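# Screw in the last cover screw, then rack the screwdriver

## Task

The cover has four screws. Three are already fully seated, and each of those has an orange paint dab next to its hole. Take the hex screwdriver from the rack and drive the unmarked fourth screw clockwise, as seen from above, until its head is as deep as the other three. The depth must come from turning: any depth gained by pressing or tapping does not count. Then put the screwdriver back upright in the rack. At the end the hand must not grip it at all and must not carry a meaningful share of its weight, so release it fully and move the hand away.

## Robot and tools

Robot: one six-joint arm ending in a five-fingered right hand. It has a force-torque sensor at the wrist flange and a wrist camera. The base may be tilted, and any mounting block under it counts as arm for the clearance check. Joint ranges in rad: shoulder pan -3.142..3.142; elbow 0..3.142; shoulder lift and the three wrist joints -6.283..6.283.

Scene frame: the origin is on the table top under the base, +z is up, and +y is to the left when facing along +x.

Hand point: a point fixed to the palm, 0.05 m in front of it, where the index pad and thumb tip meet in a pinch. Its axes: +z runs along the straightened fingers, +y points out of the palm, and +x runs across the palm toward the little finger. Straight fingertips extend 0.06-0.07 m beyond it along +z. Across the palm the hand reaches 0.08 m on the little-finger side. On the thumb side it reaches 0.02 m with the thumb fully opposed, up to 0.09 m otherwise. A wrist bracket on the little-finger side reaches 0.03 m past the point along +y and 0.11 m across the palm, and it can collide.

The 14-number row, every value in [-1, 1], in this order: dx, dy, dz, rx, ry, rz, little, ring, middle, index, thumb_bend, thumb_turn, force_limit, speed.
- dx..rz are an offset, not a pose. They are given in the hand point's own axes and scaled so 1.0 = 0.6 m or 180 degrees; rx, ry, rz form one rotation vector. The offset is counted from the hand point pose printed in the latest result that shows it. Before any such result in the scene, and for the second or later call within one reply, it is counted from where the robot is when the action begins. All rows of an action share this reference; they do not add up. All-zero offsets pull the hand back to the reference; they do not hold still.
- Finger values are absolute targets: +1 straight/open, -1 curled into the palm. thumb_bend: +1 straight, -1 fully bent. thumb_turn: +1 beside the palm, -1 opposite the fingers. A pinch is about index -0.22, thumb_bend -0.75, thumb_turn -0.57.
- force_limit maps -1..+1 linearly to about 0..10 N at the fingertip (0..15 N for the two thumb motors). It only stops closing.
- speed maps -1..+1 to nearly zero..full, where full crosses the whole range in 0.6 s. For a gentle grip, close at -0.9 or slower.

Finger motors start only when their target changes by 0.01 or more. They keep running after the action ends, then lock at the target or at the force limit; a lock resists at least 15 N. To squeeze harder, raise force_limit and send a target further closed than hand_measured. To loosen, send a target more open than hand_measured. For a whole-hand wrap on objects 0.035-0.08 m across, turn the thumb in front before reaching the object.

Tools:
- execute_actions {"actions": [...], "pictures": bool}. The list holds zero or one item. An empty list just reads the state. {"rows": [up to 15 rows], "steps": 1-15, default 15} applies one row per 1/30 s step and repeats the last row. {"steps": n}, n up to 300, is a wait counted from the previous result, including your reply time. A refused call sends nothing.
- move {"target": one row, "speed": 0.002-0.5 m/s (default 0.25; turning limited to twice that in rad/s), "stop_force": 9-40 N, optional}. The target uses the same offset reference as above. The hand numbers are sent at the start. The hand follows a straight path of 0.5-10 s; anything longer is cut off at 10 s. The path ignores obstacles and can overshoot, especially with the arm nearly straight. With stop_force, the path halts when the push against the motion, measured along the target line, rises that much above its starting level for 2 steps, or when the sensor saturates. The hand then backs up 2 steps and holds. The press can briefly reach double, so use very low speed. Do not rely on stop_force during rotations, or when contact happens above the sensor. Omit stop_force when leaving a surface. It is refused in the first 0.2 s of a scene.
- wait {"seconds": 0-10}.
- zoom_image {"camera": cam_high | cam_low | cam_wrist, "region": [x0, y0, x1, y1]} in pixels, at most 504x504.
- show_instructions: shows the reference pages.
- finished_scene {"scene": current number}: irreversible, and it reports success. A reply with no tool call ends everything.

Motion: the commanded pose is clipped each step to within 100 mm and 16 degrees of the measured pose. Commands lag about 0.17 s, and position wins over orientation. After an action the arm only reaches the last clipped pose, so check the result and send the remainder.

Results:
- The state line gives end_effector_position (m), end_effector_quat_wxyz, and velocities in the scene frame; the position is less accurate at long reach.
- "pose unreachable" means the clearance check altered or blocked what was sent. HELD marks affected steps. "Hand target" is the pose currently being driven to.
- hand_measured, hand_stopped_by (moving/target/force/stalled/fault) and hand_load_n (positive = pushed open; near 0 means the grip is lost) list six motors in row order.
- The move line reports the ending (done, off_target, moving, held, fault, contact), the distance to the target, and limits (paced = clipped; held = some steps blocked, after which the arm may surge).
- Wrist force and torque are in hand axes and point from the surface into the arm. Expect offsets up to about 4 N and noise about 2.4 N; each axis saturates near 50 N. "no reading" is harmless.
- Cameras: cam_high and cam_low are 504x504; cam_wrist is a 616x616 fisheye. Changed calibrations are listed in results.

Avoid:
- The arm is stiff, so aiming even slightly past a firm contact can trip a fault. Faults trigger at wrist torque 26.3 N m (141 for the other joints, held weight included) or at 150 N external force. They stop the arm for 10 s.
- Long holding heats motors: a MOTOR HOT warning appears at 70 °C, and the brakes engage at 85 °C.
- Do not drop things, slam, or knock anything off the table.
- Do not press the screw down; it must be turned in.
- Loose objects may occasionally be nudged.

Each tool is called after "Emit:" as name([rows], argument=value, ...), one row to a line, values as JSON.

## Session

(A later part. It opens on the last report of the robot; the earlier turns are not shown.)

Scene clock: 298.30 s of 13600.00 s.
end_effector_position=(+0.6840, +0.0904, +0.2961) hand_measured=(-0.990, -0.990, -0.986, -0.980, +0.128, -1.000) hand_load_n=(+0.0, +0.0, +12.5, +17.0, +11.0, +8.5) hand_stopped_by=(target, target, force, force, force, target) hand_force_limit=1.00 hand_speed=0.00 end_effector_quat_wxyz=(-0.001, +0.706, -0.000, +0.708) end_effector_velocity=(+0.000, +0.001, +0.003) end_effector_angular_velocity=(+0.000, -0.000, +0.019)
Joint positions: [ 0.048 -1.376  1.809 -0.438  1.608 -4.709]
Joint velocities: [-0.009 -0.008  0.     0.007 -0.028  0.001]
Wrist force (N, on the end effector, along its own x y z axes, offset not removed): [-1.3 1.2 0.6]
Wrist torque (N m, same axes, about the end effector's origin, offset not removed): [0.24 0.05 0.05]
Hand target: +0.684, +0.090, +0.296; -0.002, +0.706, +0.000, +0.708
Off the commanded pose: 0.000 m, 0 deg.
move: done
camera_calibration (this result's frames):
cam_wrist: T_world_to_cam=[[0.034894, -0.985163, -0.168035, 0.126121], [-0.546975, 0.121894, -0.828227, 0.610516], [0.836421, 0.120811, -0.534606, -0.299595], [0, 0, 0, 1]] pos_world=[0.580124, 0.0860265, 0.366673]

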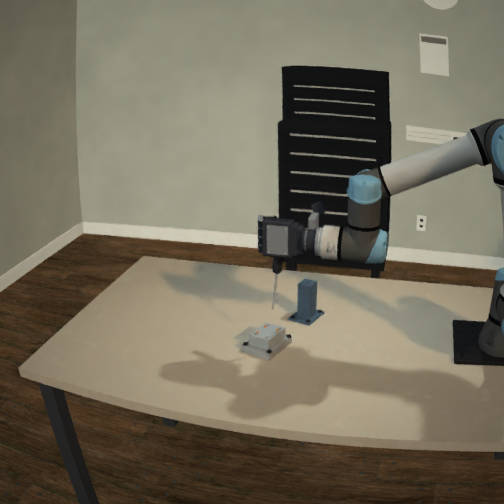

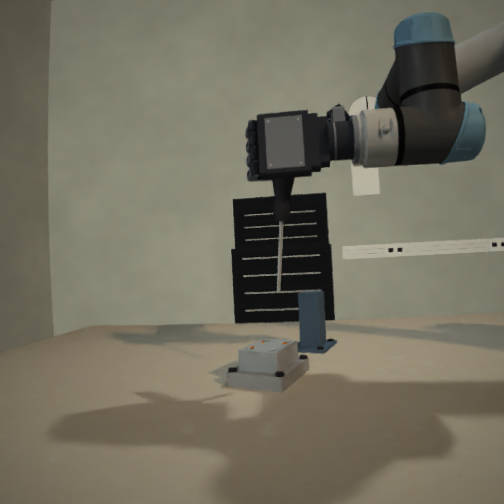

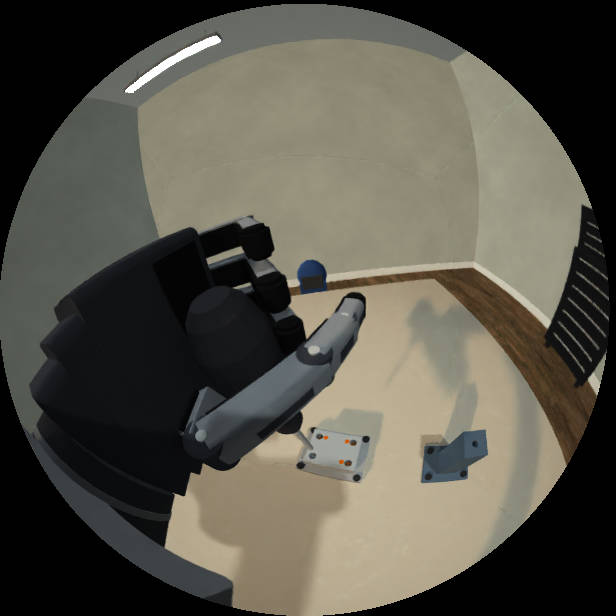

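Emit:
move(target=[-0.01,0.369,-0.065,0,0,0,-0.99,-0.99,-0.99,-0.99,-0.96,-1,1,0], speed=0.2)

Emit:
zoom_image(camera="cam_low", region=[260,170,370,330])

Emit:
zoom_image(camera="cam_wrist", region=[260,400,360,500])

Scene clock: 301.03 s of 13600.00 s.
end_effector_position=(+0.6448, -0.1307, +0.2895) hand_measured=(-0.990, -0.990, -0.986, -0.980, +0.128, -1.000) hand_load_n=(+0.0, +0.0, +12.5, +17.0, +11.0, +8.5) hand_stopped_by=(target, target, force, force, force, target) hand_force_limit=1.00 hand_speed=0.00 end_effector_quat_wxyz=(-0.001, +0.706, -0.000, +0.708) end_effector_velocity=(-0.000, -0.002, -0.001) end_effector_angular_velocity=(+0.000, +0.000, +0.003)
Joint positions: [-0.507 -1.504  1.978 -0.478  1.053 -4.707]
Joint velocities: [-0.007  0.001  0.    -0.001 -0.01   0.   ]
Wrist force (N, on the end effector, along its own x y z axes, offset not removed): [-0.1 1.9 2.0]
Wrist torque (N m, same axes, about the end effector's origin, offset not removed): [0.21 -0.09 0.09]
Hand target: +0.645, -0.131, +0.290; -0.001, +0.706, -0.000, +0.708
Off the commanded pose: 0.000 m, 0 deg.
move: done
camera_calibration (this result's frames):
cam_wrist: T_world_to_cam=[[0.0345843, -0.98523, -0.167706, -0.0913078], [-0.547281, 0.12174, -0.828048, 0.610748], [0.836234, 0.12042, -0.534987, -0.243418], [0, 0, 0, 1]] pos_world=[0.540963, -0.134999, 0.36019]

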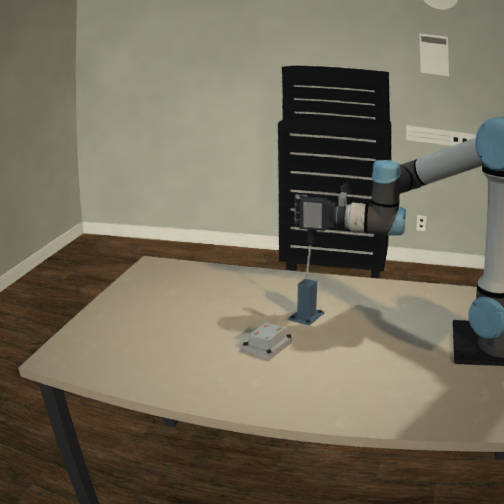

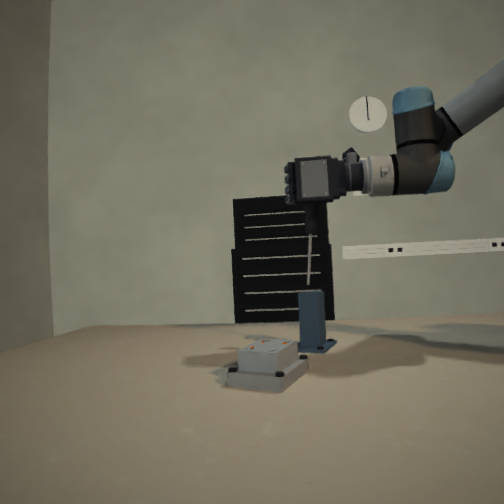

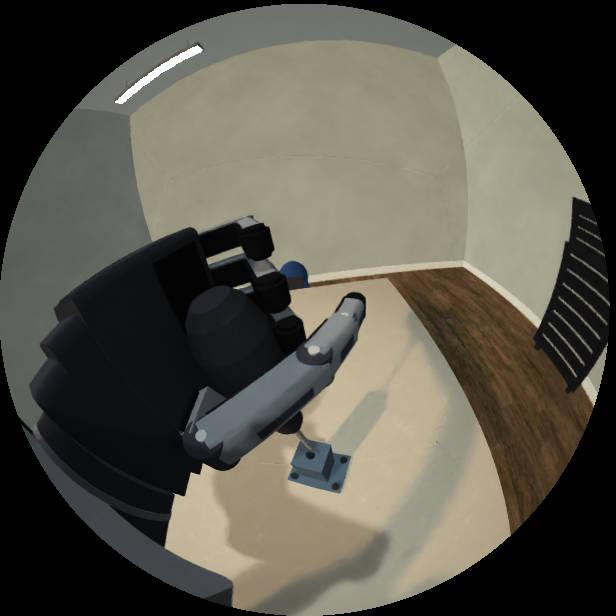

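Region (260, 170, 370, 330) of cam_low's 504x504 image, scaled by 3.150, with more detail than that image has; it fills the left 346 columns of this view, and the rest is white.

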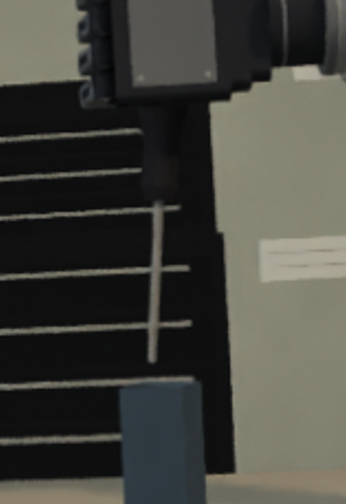

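Region (260, 400, 360, 500) of cam_wrist's 616x616 image, scaled by 5.040, with more detail than that image has.

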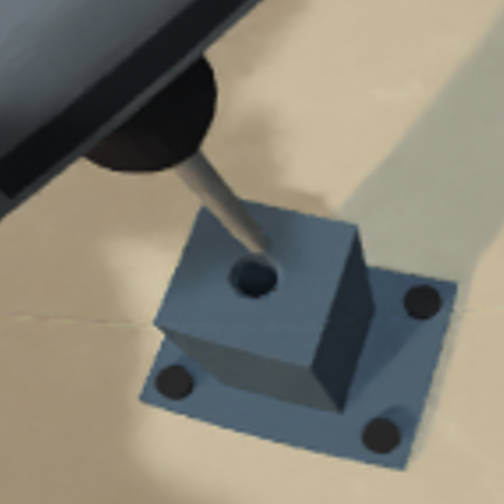

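Emit:
move(target=[-0.017,0,0,0,-0.011,0,-0.99,-0.99,-0.99,-0.99,-0.96,-1,1,0], speed=0.03)

Emit:
zoom_image(camera="cam_low", region=[260,170,370,330])

Emit:
zoom_image(camera="cam_wrist", region=[260,400,360,500])

Emit:
zoom_image(camera="cam_high", region=[270,230,350,330])

Scene clock: 303.30 s of 13600.00 s.
end_effector_position=(+0.6448, -0.1307, +0.2797) hand_measured=(-0.990, -0.990, -0.986, -0.980, +0.128, -1.000) hand_load_n=(+0.0, +0.0, +12.5, +17.0, +11.0, +8.5) hand_stopped_by=(target, target, force, force, force, target) hand_force_limit=1.00 hand_speed=0.00 end_effector_quat_wxyz=(-0.001, +0.718, -0.000, +0.696) end_effector_velocity=(-0.000, -0.000, -0.003) end_effector_angular_velocity=(+0.001, +0.010, -0.001)
Joint positions: [-0.506 -1.491  1.968 -0.443  1.054 -4.726]
Joint velocities: [ 0.001  0.004 -0.003  0.011  0.002 -0.005]
Wrist force (N, on the end effector, along its own x y z axes, offset not removed): [0.3 1.7 1.7]
Wrist torque (N m, same axes, about the end effector's origin, offset not removed): [0.19 -0.25 0.04]
Hand target: +0.645, -0.131, +0.279; -0.001, +0.718, -0.000, +0.696
Off the commanded pose: 0.000 m, 0 deg.
move: done
camera_calibration (this result's frames):
cam_wrist: T_world_to_cam=[[0.0290152, -0.985224, -0.168797, -0.0890715], [-0.574559, 0.121745, -0.809358, 0.614967], [0.817949, 0.120468, -0.562537, -0.229205], [0, 0, 0, 1]] pos_world=[0.543397, -0.135013, 0.353757]

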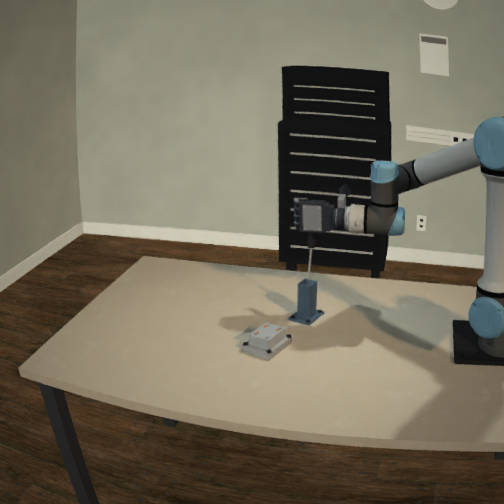

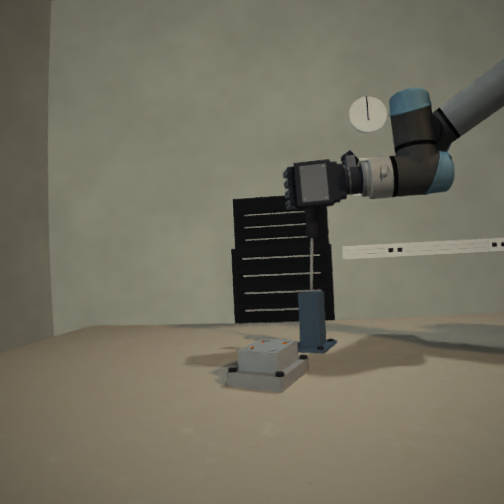

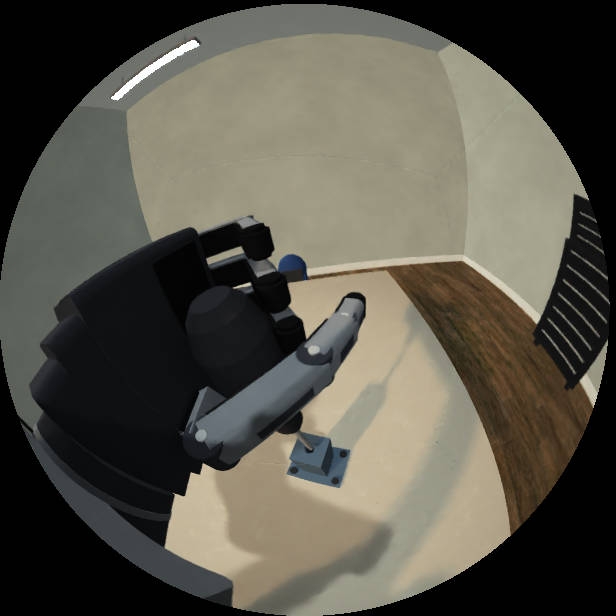

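Region (260, 170, 370, 330) of cam_low's 504x504 image, scaled by 3.150, with more detail than that image has; it fills the left 346 columns of this view, and the rest is white.

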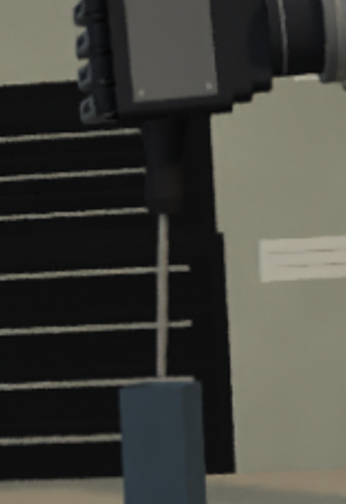

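Region (260, 400, 360, 500) of cam_wrist's 616x616 image, scaled by 5.040, with more detail than that image has.

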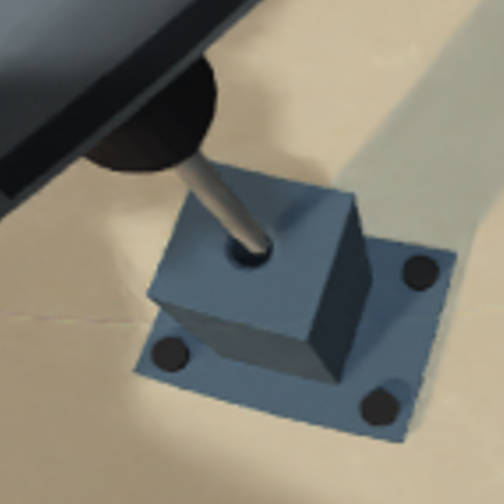

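Region (270, 230, 350, 330) of cam_high's 504x504 image, scaled by 5.040, with more detail than that image has; it fills the left 403 columns of this view, and the rest is white.

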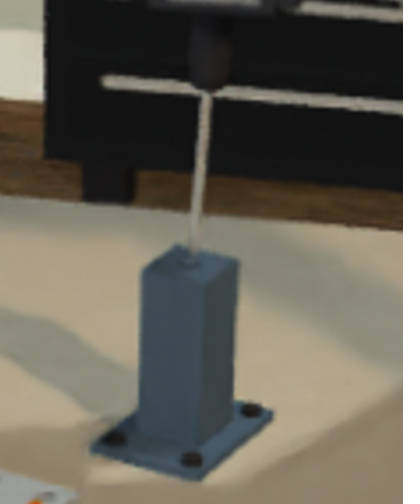

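Emit:
move(target=[0,-0.004,0,0,0,0,-0.99,-0.99,-0.99,-0.99,-0.96,-1,1,0], speed=0.01)

Emit:
move(target=[-0.025,0,0,0,0,0,-0.99,-0.99,-0.99,-0.99,-0.96,-1,1,0], speed=0.008, stop_force=9)

Emit:
zoom_image(camera="cam_wrist", region=[260,400,360,500])

Scene clock: 305.00 s of 13600.00 s.
end_effector_position=(+0.6448, -0.1285, +0.2797) hand_measured=(-0.990, -0.990, -0.986, -0.980, +0.128, -1.000) hand_load_n=(+0.0, +0.0, +12.5, +17.0, +11.0, +8.5) hand_stopped_by=(target, target, force, force, force, target) hand_force_limit=1.00 hand_speed=0.00 end_effector_quat_wxyz=(-0.001, +0.718, -0.000, +0.696) end_effector_velocity=(+0.000, +0.002, +0.000) end_effector_angular_velocity=(-0.000, -0.001, +0.000)
Joint positions: [-0.501 -1.492  1.969 -0.443  1.06  -4.726]
Joint velocities: [ 0.003 -0.001  0.001 -0.001  0.003  0.001]
Wrist force (N, on the end effector, along its own x y z axes, offset not removed): [-1.5 2.0 0.6]
Wrist torque (N m, same axes, about the end effector's origin, offset not removed): [0.44 0.20 0.00]
Hand target: +0.645, -0.128, +0.280; -0.001, +0.718, -0.000, +0.696
Off the commanded pose: 0.000 m, 0 deg.
move: done
camera_calibration (this result's frames):
cam_wrist: T_world_to_cam=[[0.0290175, -0.985227, -0.16878, -0.0868795], [-0.574601, 0.121724, -0.809331, 0.614723], [0.817919, 0.120466, -0.56258, -0.229454], [0, 0, 0, 1]] pos_world=[0.543416, -0.132781, 0.353765]

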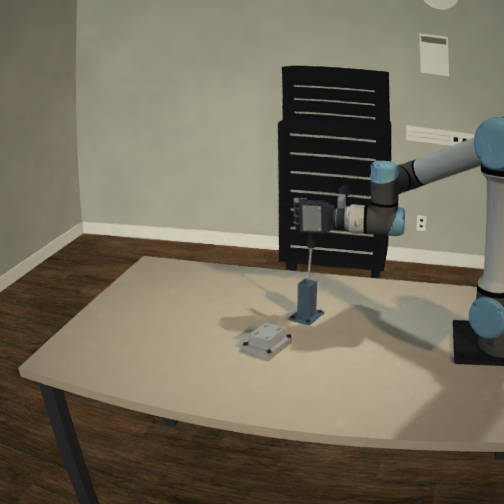

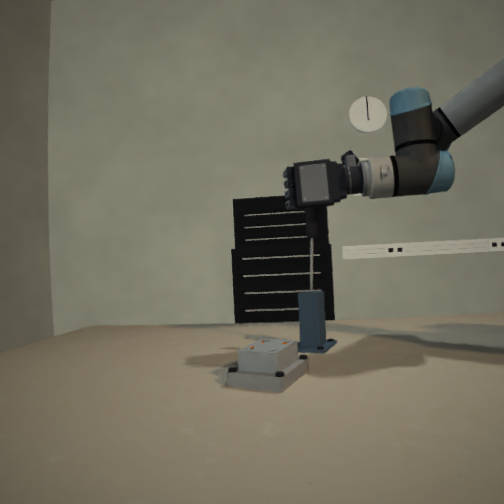

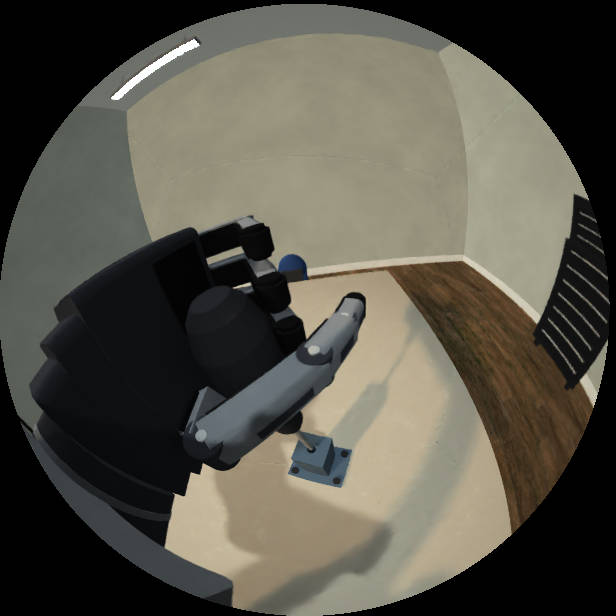

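Scene clock: 307.10 s of 13600.00 s.
end_effector_position=(+0.6444, -0.1284, +0.2650) hand_measured=(-0.990, -0.990, -0.986, -0.980, +0.128, -1.000) hand_load_n=(+0.0, +0.0, +12.5, +17.0, +11.0, +8.5) hand_stopped_by=(target, target, force, force, force, target) hand_force_limit=1.00 hand_speed=0.00 end_effector_quat_wxyz=(-0.001, +0.718, -0.000, +0.696) end_effector_velocity=(+0.000, +0.000, -0.002) end_effector_angular_velocity=(-0.000, -0.001, +0.001)
Joint positions: [-0.501 -1.475  1.993 -0.484  1.059 -4.726]
Joint velocities: [-0.     0.002  0.003 -0.007 -0.001  0.   ]
Wrist force (N, on the end effector, along its own x y z axes, offset not removed): [-1.4 1.5 0.3]
Wrist torque (N m, same axes, about the end effector's origin, offset not removed): [0.29 0.16 0.04]
Hand target: +0.644, -0.128, +0.265; -0.001, +0.718, -0.000, +0.696
Off the commanded pose: 0.000 m, 0 deg.
move: done
camera_calibration (this result's frames):
cam_wrist: T_world_to_cam=[[0.0290121, -0.985218, -0.168829, -0.0893191], [-0.574618, 0.121764, -0.809313, 0.602558], [0.817907, 0.120492, -0.562592, -0.237356], [0, 0, 0, 1]] pos_world=[0.542968, -0.132769, 0.339043]

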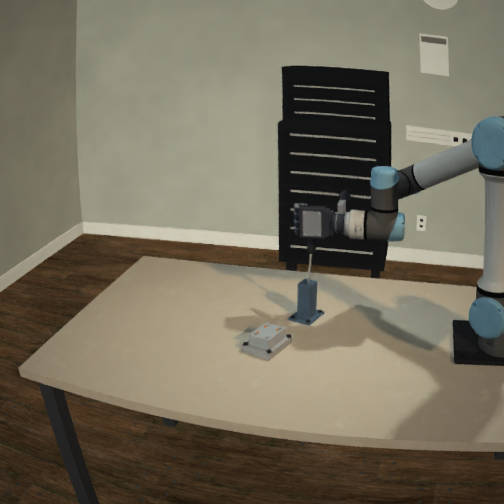

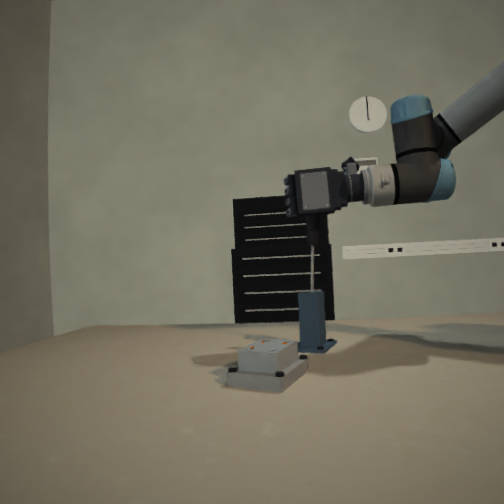

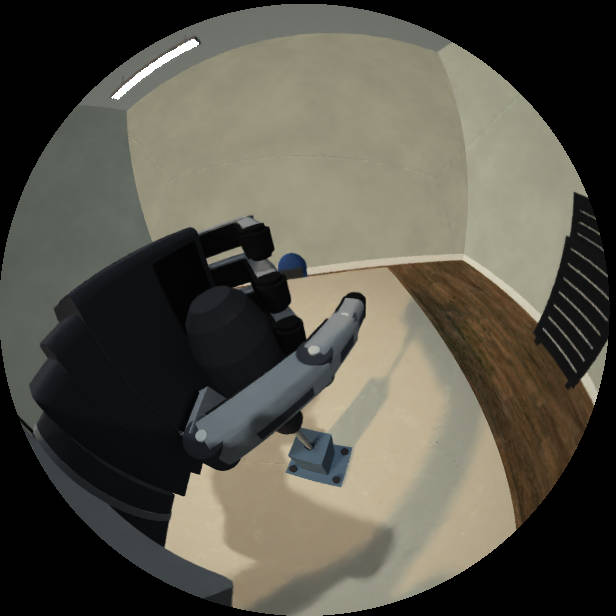

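Region (260, 400, 360, 500) of cam_wrist's 616x616 image, scaled by 5.040, with more detail than that image has.

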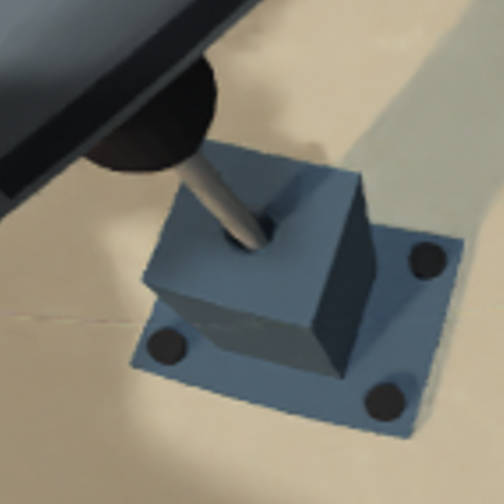

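Emit:
move(target=[-0.138,0,0.004,0,0,0,-0.99,-0.99,-0.99,-0.99,-0.96,-1,1,0], speed=0.015, stop_force=9)

Scene clock: 311.17 s of 13600.00 s.
end_effector_position=(+0.6442, -0.1283, +0.2199) hand_measured=(-0.990, -0.990, -0.986, -0.980, +0.128, -1.000) hand_load_n=(+0.0, +0.0, +13.0, +19.0, +10.5, +10.5) hand_stopped_by=(target, target, force, force, force, target) hand_force_limit=1.00 hand_speed=0.00 end_effector_quat_wxyz=(-0.001, +0.718, -0.000, +0.696) end_effector_velocity=(-0.001, +0.000, +0.003) end_effector_angular_velocity=(+0.003, +0.005, -0.000)
Joint positions: [-0.501 -1.411  2.055 -0.61   1.059 -4.726]
Joint velocities: [ 0.001 -0.006 -0.006  0.017  0.001 -0.   ]
Wrist force (N, on the end effector, along its own x y z axes, offset not removed): [-4.0 9.6 19.4]
Wrist torque (N m, same axes, about the end effector's origin, offset not removed): [0.22 0.33 -0.32]
Hand target: +0.644, -0.128, +0.221; -0.001, +0.718, -0.000, +0.696
Off the commanded pose: 0.038 m, 0 deg.
move: contact
camera_calibration (this result's frames):
cam_wrist: T_world_to_cam=[[0.0288904, -0.985181, -0.169065, -0.096677], [-0.575051, 0.121963, -0.808975, 0.566189], [0.817607, 0.120592, -0.563007, -0.262247], [0, 0, 0, 1]] pos_world=[0.542796, -0.132673, 0.294042]

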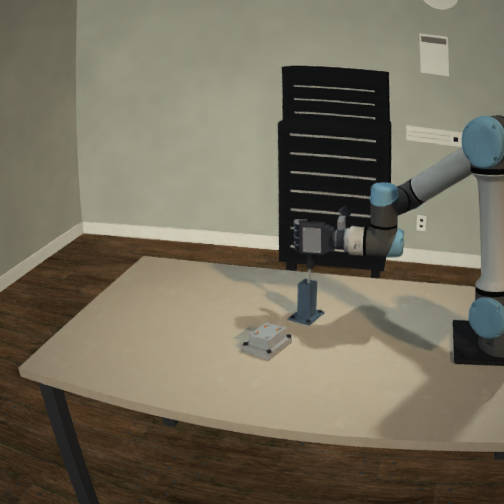

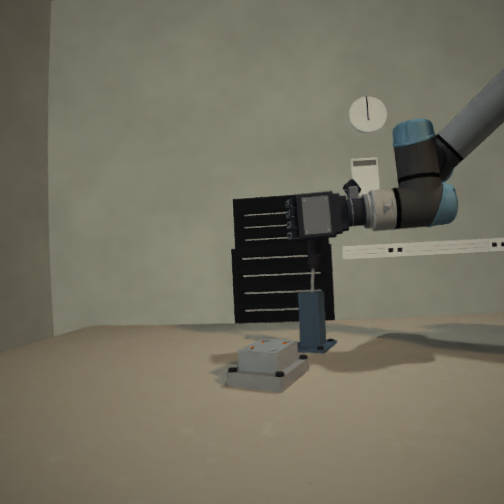

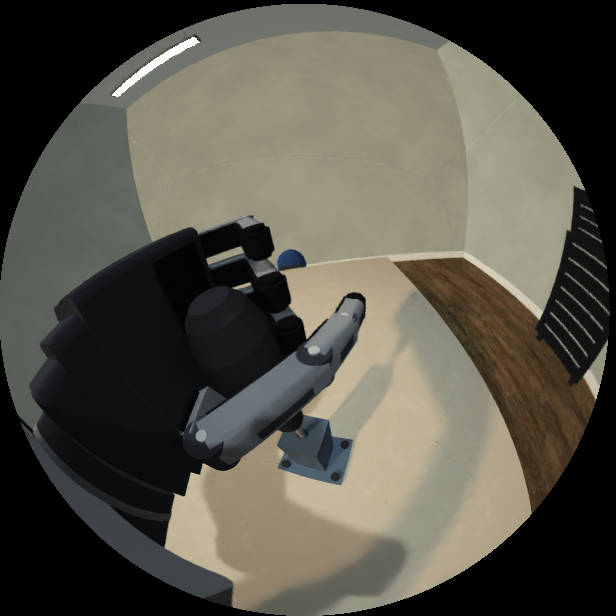

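Emit:
move(target=[0,0.0025,0.005,0,0,0,-0.99,-0.99,-0.99,-0.99,-0.96,-1,1,0], speed=0.005)

Emit:
move(target=[-0.035,0.001,0.002,0,0,0,-0.99,-0.99,-0.99,-0.99,-0.96,-1,1,0], speed=0.01, stop_force=9)

Scene clock: 312.80 s of 13600.00 s.
end_effector_position=(+0.6470, -0.1298, +0.2199) hand_measured=(-0.990, -0.990, -0.986, -0.980, +0.128, -1.000) hand_load_n=(+0.0, +0.0, +13.0, +17.5, +10.0, +8.5) hand_stopped_by=(target, target, force, force, force, target) hand_force_limit=1.00 hand_speed=0.00 end_effector_quat_wxyz=(-0.001, +0.718, -0.000, +0.696) end_effector_velocity=(+0.001, -0.001, +0.000) end_effector_angular_velocity=(-0.001, -0.001, +0.000)
Joint positions: [-0.501 -1.404  2.047 -0.608  1.06  -4.726]
Joint velocities: [ 0.     0.003 -0.003 -0.001  0.     0.   ]
Wrist force (N, on the end effector, along its own x y z axes, offset not removed): [-2.2 2.2 -0.2]
Wrist torque (N m, same axes, about the end effector's origin, offset not removed): [0.41 0.31 0.11]
Hand target: +0.647, -0.130, +0.220; -0.001, +0.718, -0.000, +0.696
Off the commanded pose: 0.000 m, 0 deg.
move: done
camera_calibration (this result's frames):
cam_wrist: T_world_to_cam=[[0.0288998, -0.985186, -0.169034, -0.0981888], [-0.57503, 0.121935, -0.808994, 0.567956], [0.817622, 0.120579, -0.562988, -0.264445], [0, 0, 0, 1]] pos_world=[0.545645, -0.134102, 0.293997]

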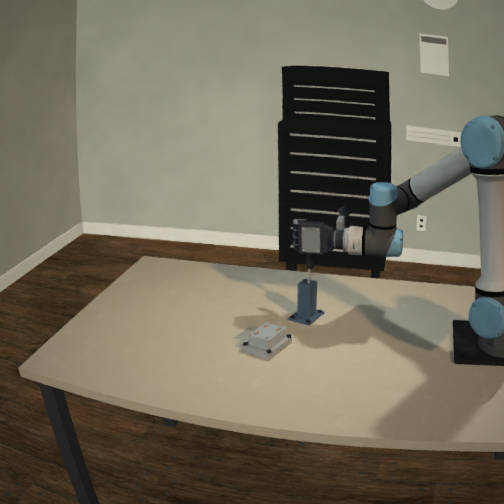

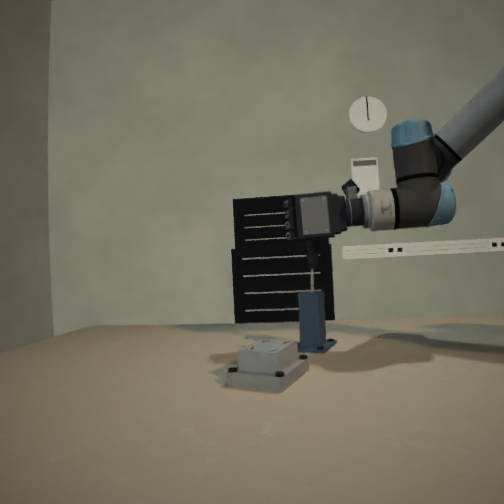

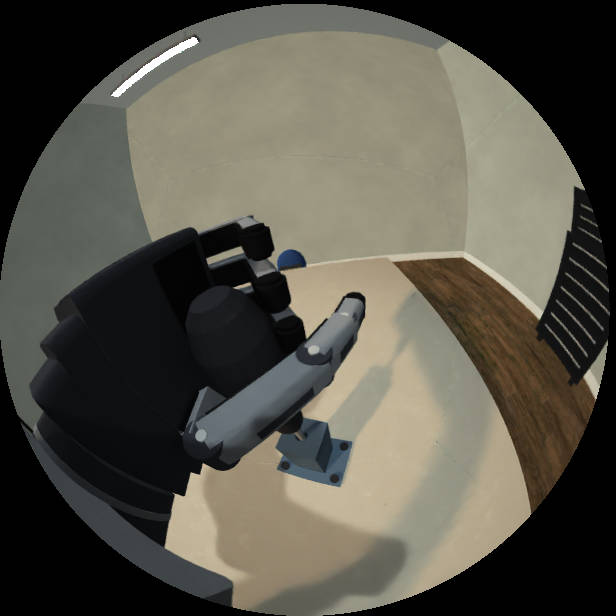

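Scene clock: 314.70 s of 13600.00 s.
end_effector_position=(+0.6473, -0.1301, +0.2046) hand_measured=(-0.990, -0.990, -0.986, -0.980, +0.128, -1.000) hand_load_n=(+0.0, +0.0, +14.0, +18.0, +9.5, +8.5) hand_stopped_by=(target, target, force, force, force, target) hand_force_limit=1.00 hand_speed=0.00 end_effector_quat_wxyz=(-0.001, +0.718, -0.001, +0.696) end_effector_velocity=(-0.001, -0.000, +0.002) end_effector_angular_velocity=(+0.002, +0.004, -0.002)
Joint positions: [-0.501 -1.378  2.064 -0.651  1.059 -4.726]
Joint velocities: [-0.    -0.005 -0.003  0.012  0.001 -0.   ]
Wrist force (N, on the end effector, along its own x y z axes, offset not removed): [-2.7 4.7 18.5]
Wrist torque (N m, same axes, about the end effector's origin, offset not removed): [-0.05 0.05 0.18]
Hand target: +0.647, -0.130, +0.205; -0.001, +0.718, -0.000, +0.696
Off the commanded pose: 0.006 m, 0 deg.
move: contact
camera_calibration (this result's frames):
cam_wrist: T_world_to_cam=[[0.0288072, -0.985144, -0.169298, -0.100997], [-0.575375, 0.122154, -0.808716, 0.556017], [0.817382, 0.120707, -0.563309, -0.272949], [0, 0, 0, 1]] pos_world=[0.545931, -0.13447, 0.278806]

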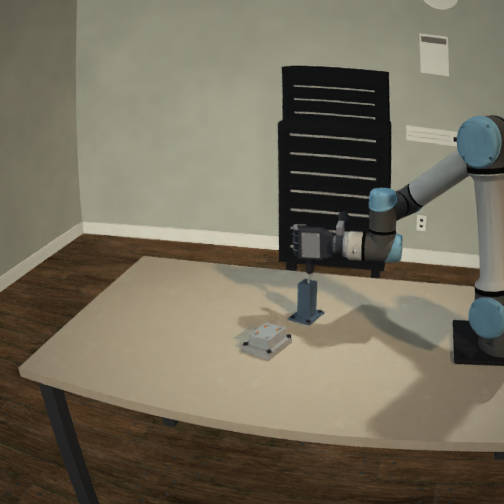

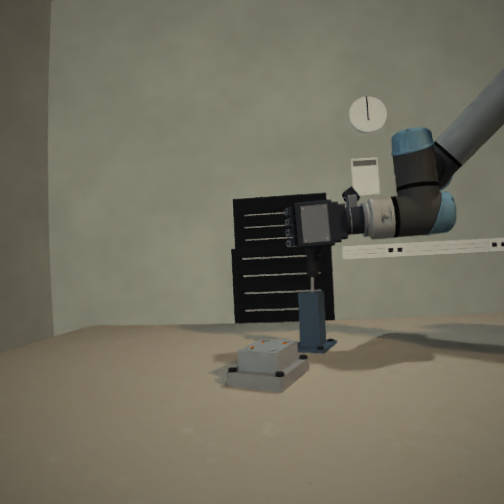

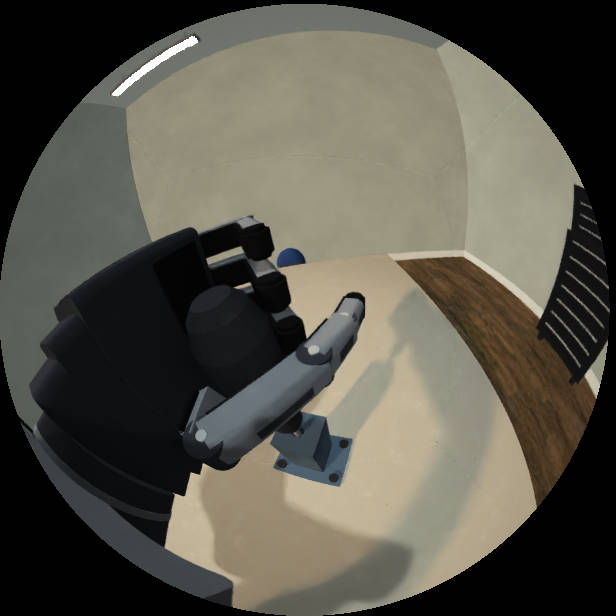

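Emit:
move(target=[0,0.0005,0.004,0,-0.004,0,-0.99,-0.99,-0.99,-0.99,-0.96,-1,1,0], speed=0.005)

Emit:
move(target=[-0.04,0,0.004,0,0,0,-0.99,-0.99,-0.99,-0.99,-0.96,-1,1,0], speed=0.008, stop_force=9)

Emit:
zoom_image(camera="cam_low", region=[260,170,370,330])

Scene clock: 322.10 s of 13600.00 s.
end_effector_position=(+0.6496, -0.1304, +0.2046) hand_measured=(-0.990, -0.990, -0.986, -0.980, +0.128, -1.000) hand_load_n=(+0.0, +0.0, +13.5, +17.5, +9.5, +7.5) hand_stopped_by=(target, target, force, force, force, target) hand_force_limit=1.00 hand_speed=0.00 end_effector_quat_wxyz=(-0.001, +0.722, -0.001, +0.692) end_effector_velocity=(+0.001, +0.000, +0.000) end_effector_angular_velocity=(-0.000, +0.002, +0.001)
Joint positions: [-0.498 -1.374  2.049 -0.626  1.062 -4.733]
Joint velocities: [ 0.001  0.001 -0.003  0.005 -0.    -0.001]
Wrist force (N, on the end effector, along its own x y z axes, offset not removed): [-0.6 3.3 0.6]
Wrist torque (N m, same axes, about the end effector's origin, offset not removed): [0.50 -0.06 0.14]
Hand target: +0.650, -0.130, +0.205; -0.001, +0.722, -0.001, +0.691
Off the commanded pose: 0.000 m, 0 deg.
After step 90, 2.87 s passed at rest.
move: done
camera_calibration (this result's frames):
cam_wrist: T_world_to_cam=[[0.0267578, -0.985142, -0.169643, -0.0999625], [-0.585198, 0.122148, -0.801637, 0.562287], [0.810449, 0.120725, -0.573235, -0.268318], [0, 0, 0, 1]] pos_world=[0.549182, -0.134767, 0.279983]

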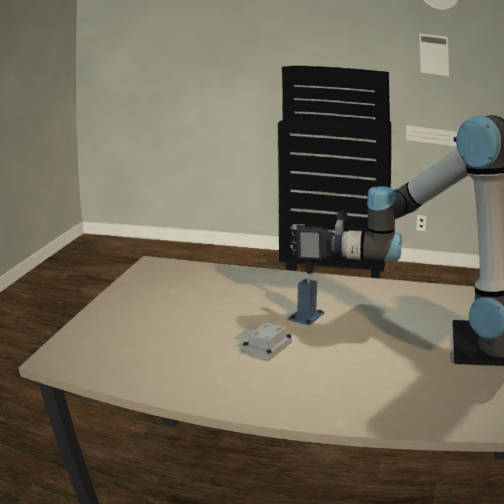

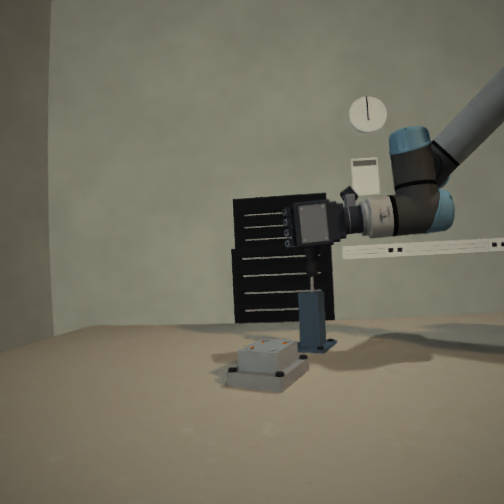

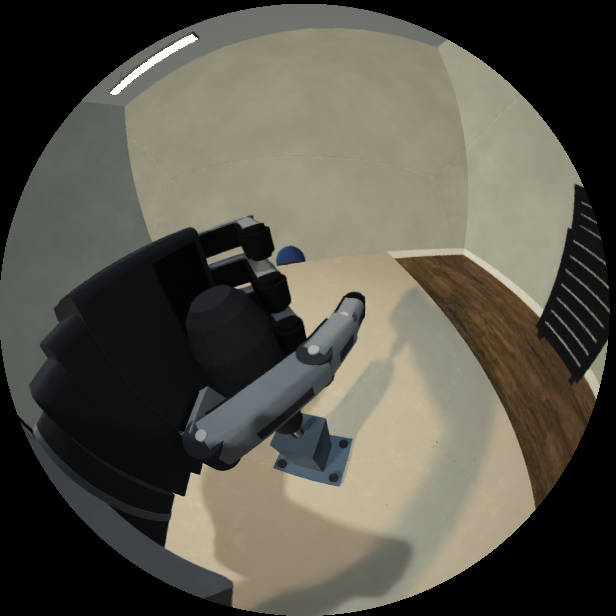

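Scene clock: 325.33 s of 13600.00 s.
end_effector_position=(+0.6510, -0.1304, +0.1808) hand_measured=(-0.990, -0.990, -0.986, -0.980, +0.128, -1.000) hand_load_n=(+0.0, +0.0, +13.5, +17.0, +9.5, +7.0) hand_stopped_by=(target, target, force, force, force, target) hand_force_limit=1.00 hand_speed=0.00 end_effector_quat_wxyz=(-0.001, +0.722, -0.001, +0.692) end_effector_velocity=(+0.000, +0.001, -0.002) end_effector_angular_velocity=(-0.001, -0.001, +0.002)
Joint positions: [-0.496 -1.33   2.071 -0.692  1.064 -4.733]
Joint velocities: [ 0.     0.004  0.003 -0.007 -0.001  0.   ]
Wrist force (N, on the end effector, along its own x y z axes, offset not removed): [-0.1 3.5 1.1]
Wrist torque (N m, same axes, about the end effector's origin, offset not removed): [0.61 -0.11 0.23]
Hand target: +0.651, -0.130, +0.181; -0.001, +0.722, -0.001, +0.692
Off the commanded pose: 0.000 m, 0 deg.
move: done
camera_calibration (this result's frames):
cam_wrist: T_world_to_cam=[[0.026755, -0.985142, -0.169647, -0.104003], [-0.585215, 0.122151, -0.801625, 0.543982], [0.810437, 0.120728, -0.573251, -0.28304], [0, 0, 0, 1]] pos_world=[0.550515, -0.134735, 0.256172]

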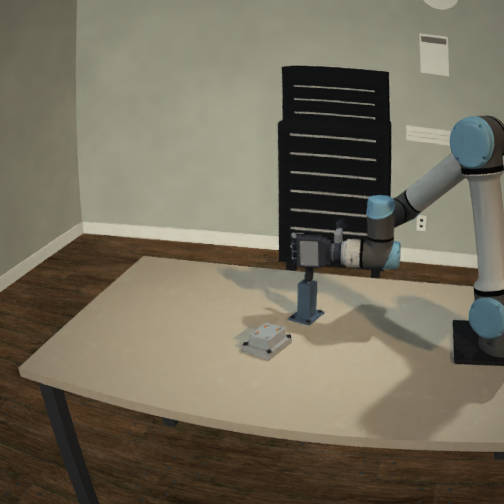

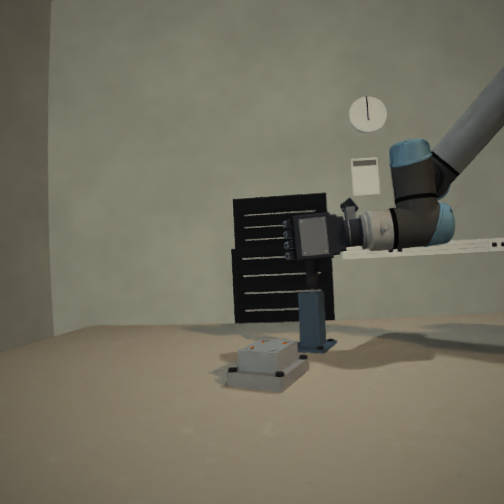

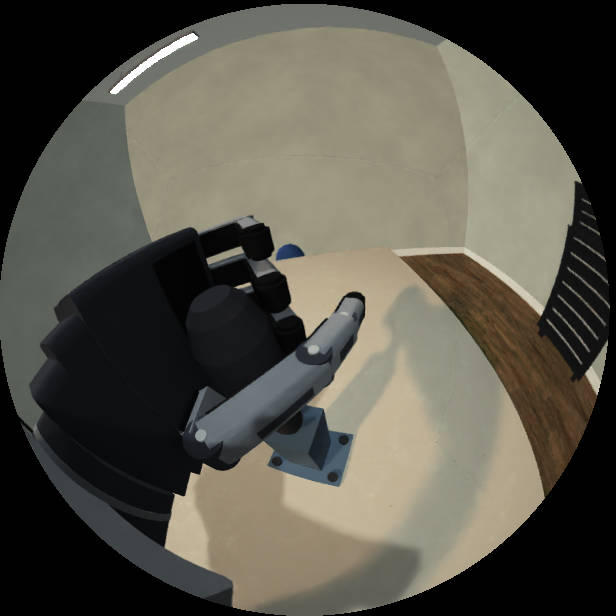

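Region (260, 170, 370, 330) of cam_low's 504x504 image, scaled by 3.150, with more detail than that image has; it fills the left 346 columns of this view, and the rest is white.

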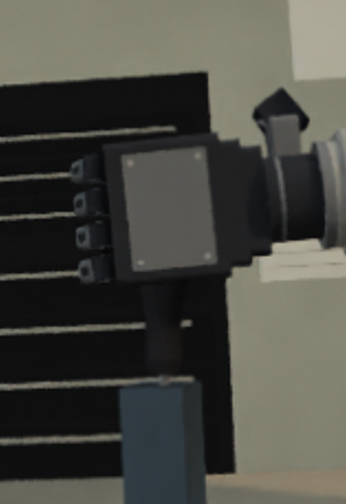

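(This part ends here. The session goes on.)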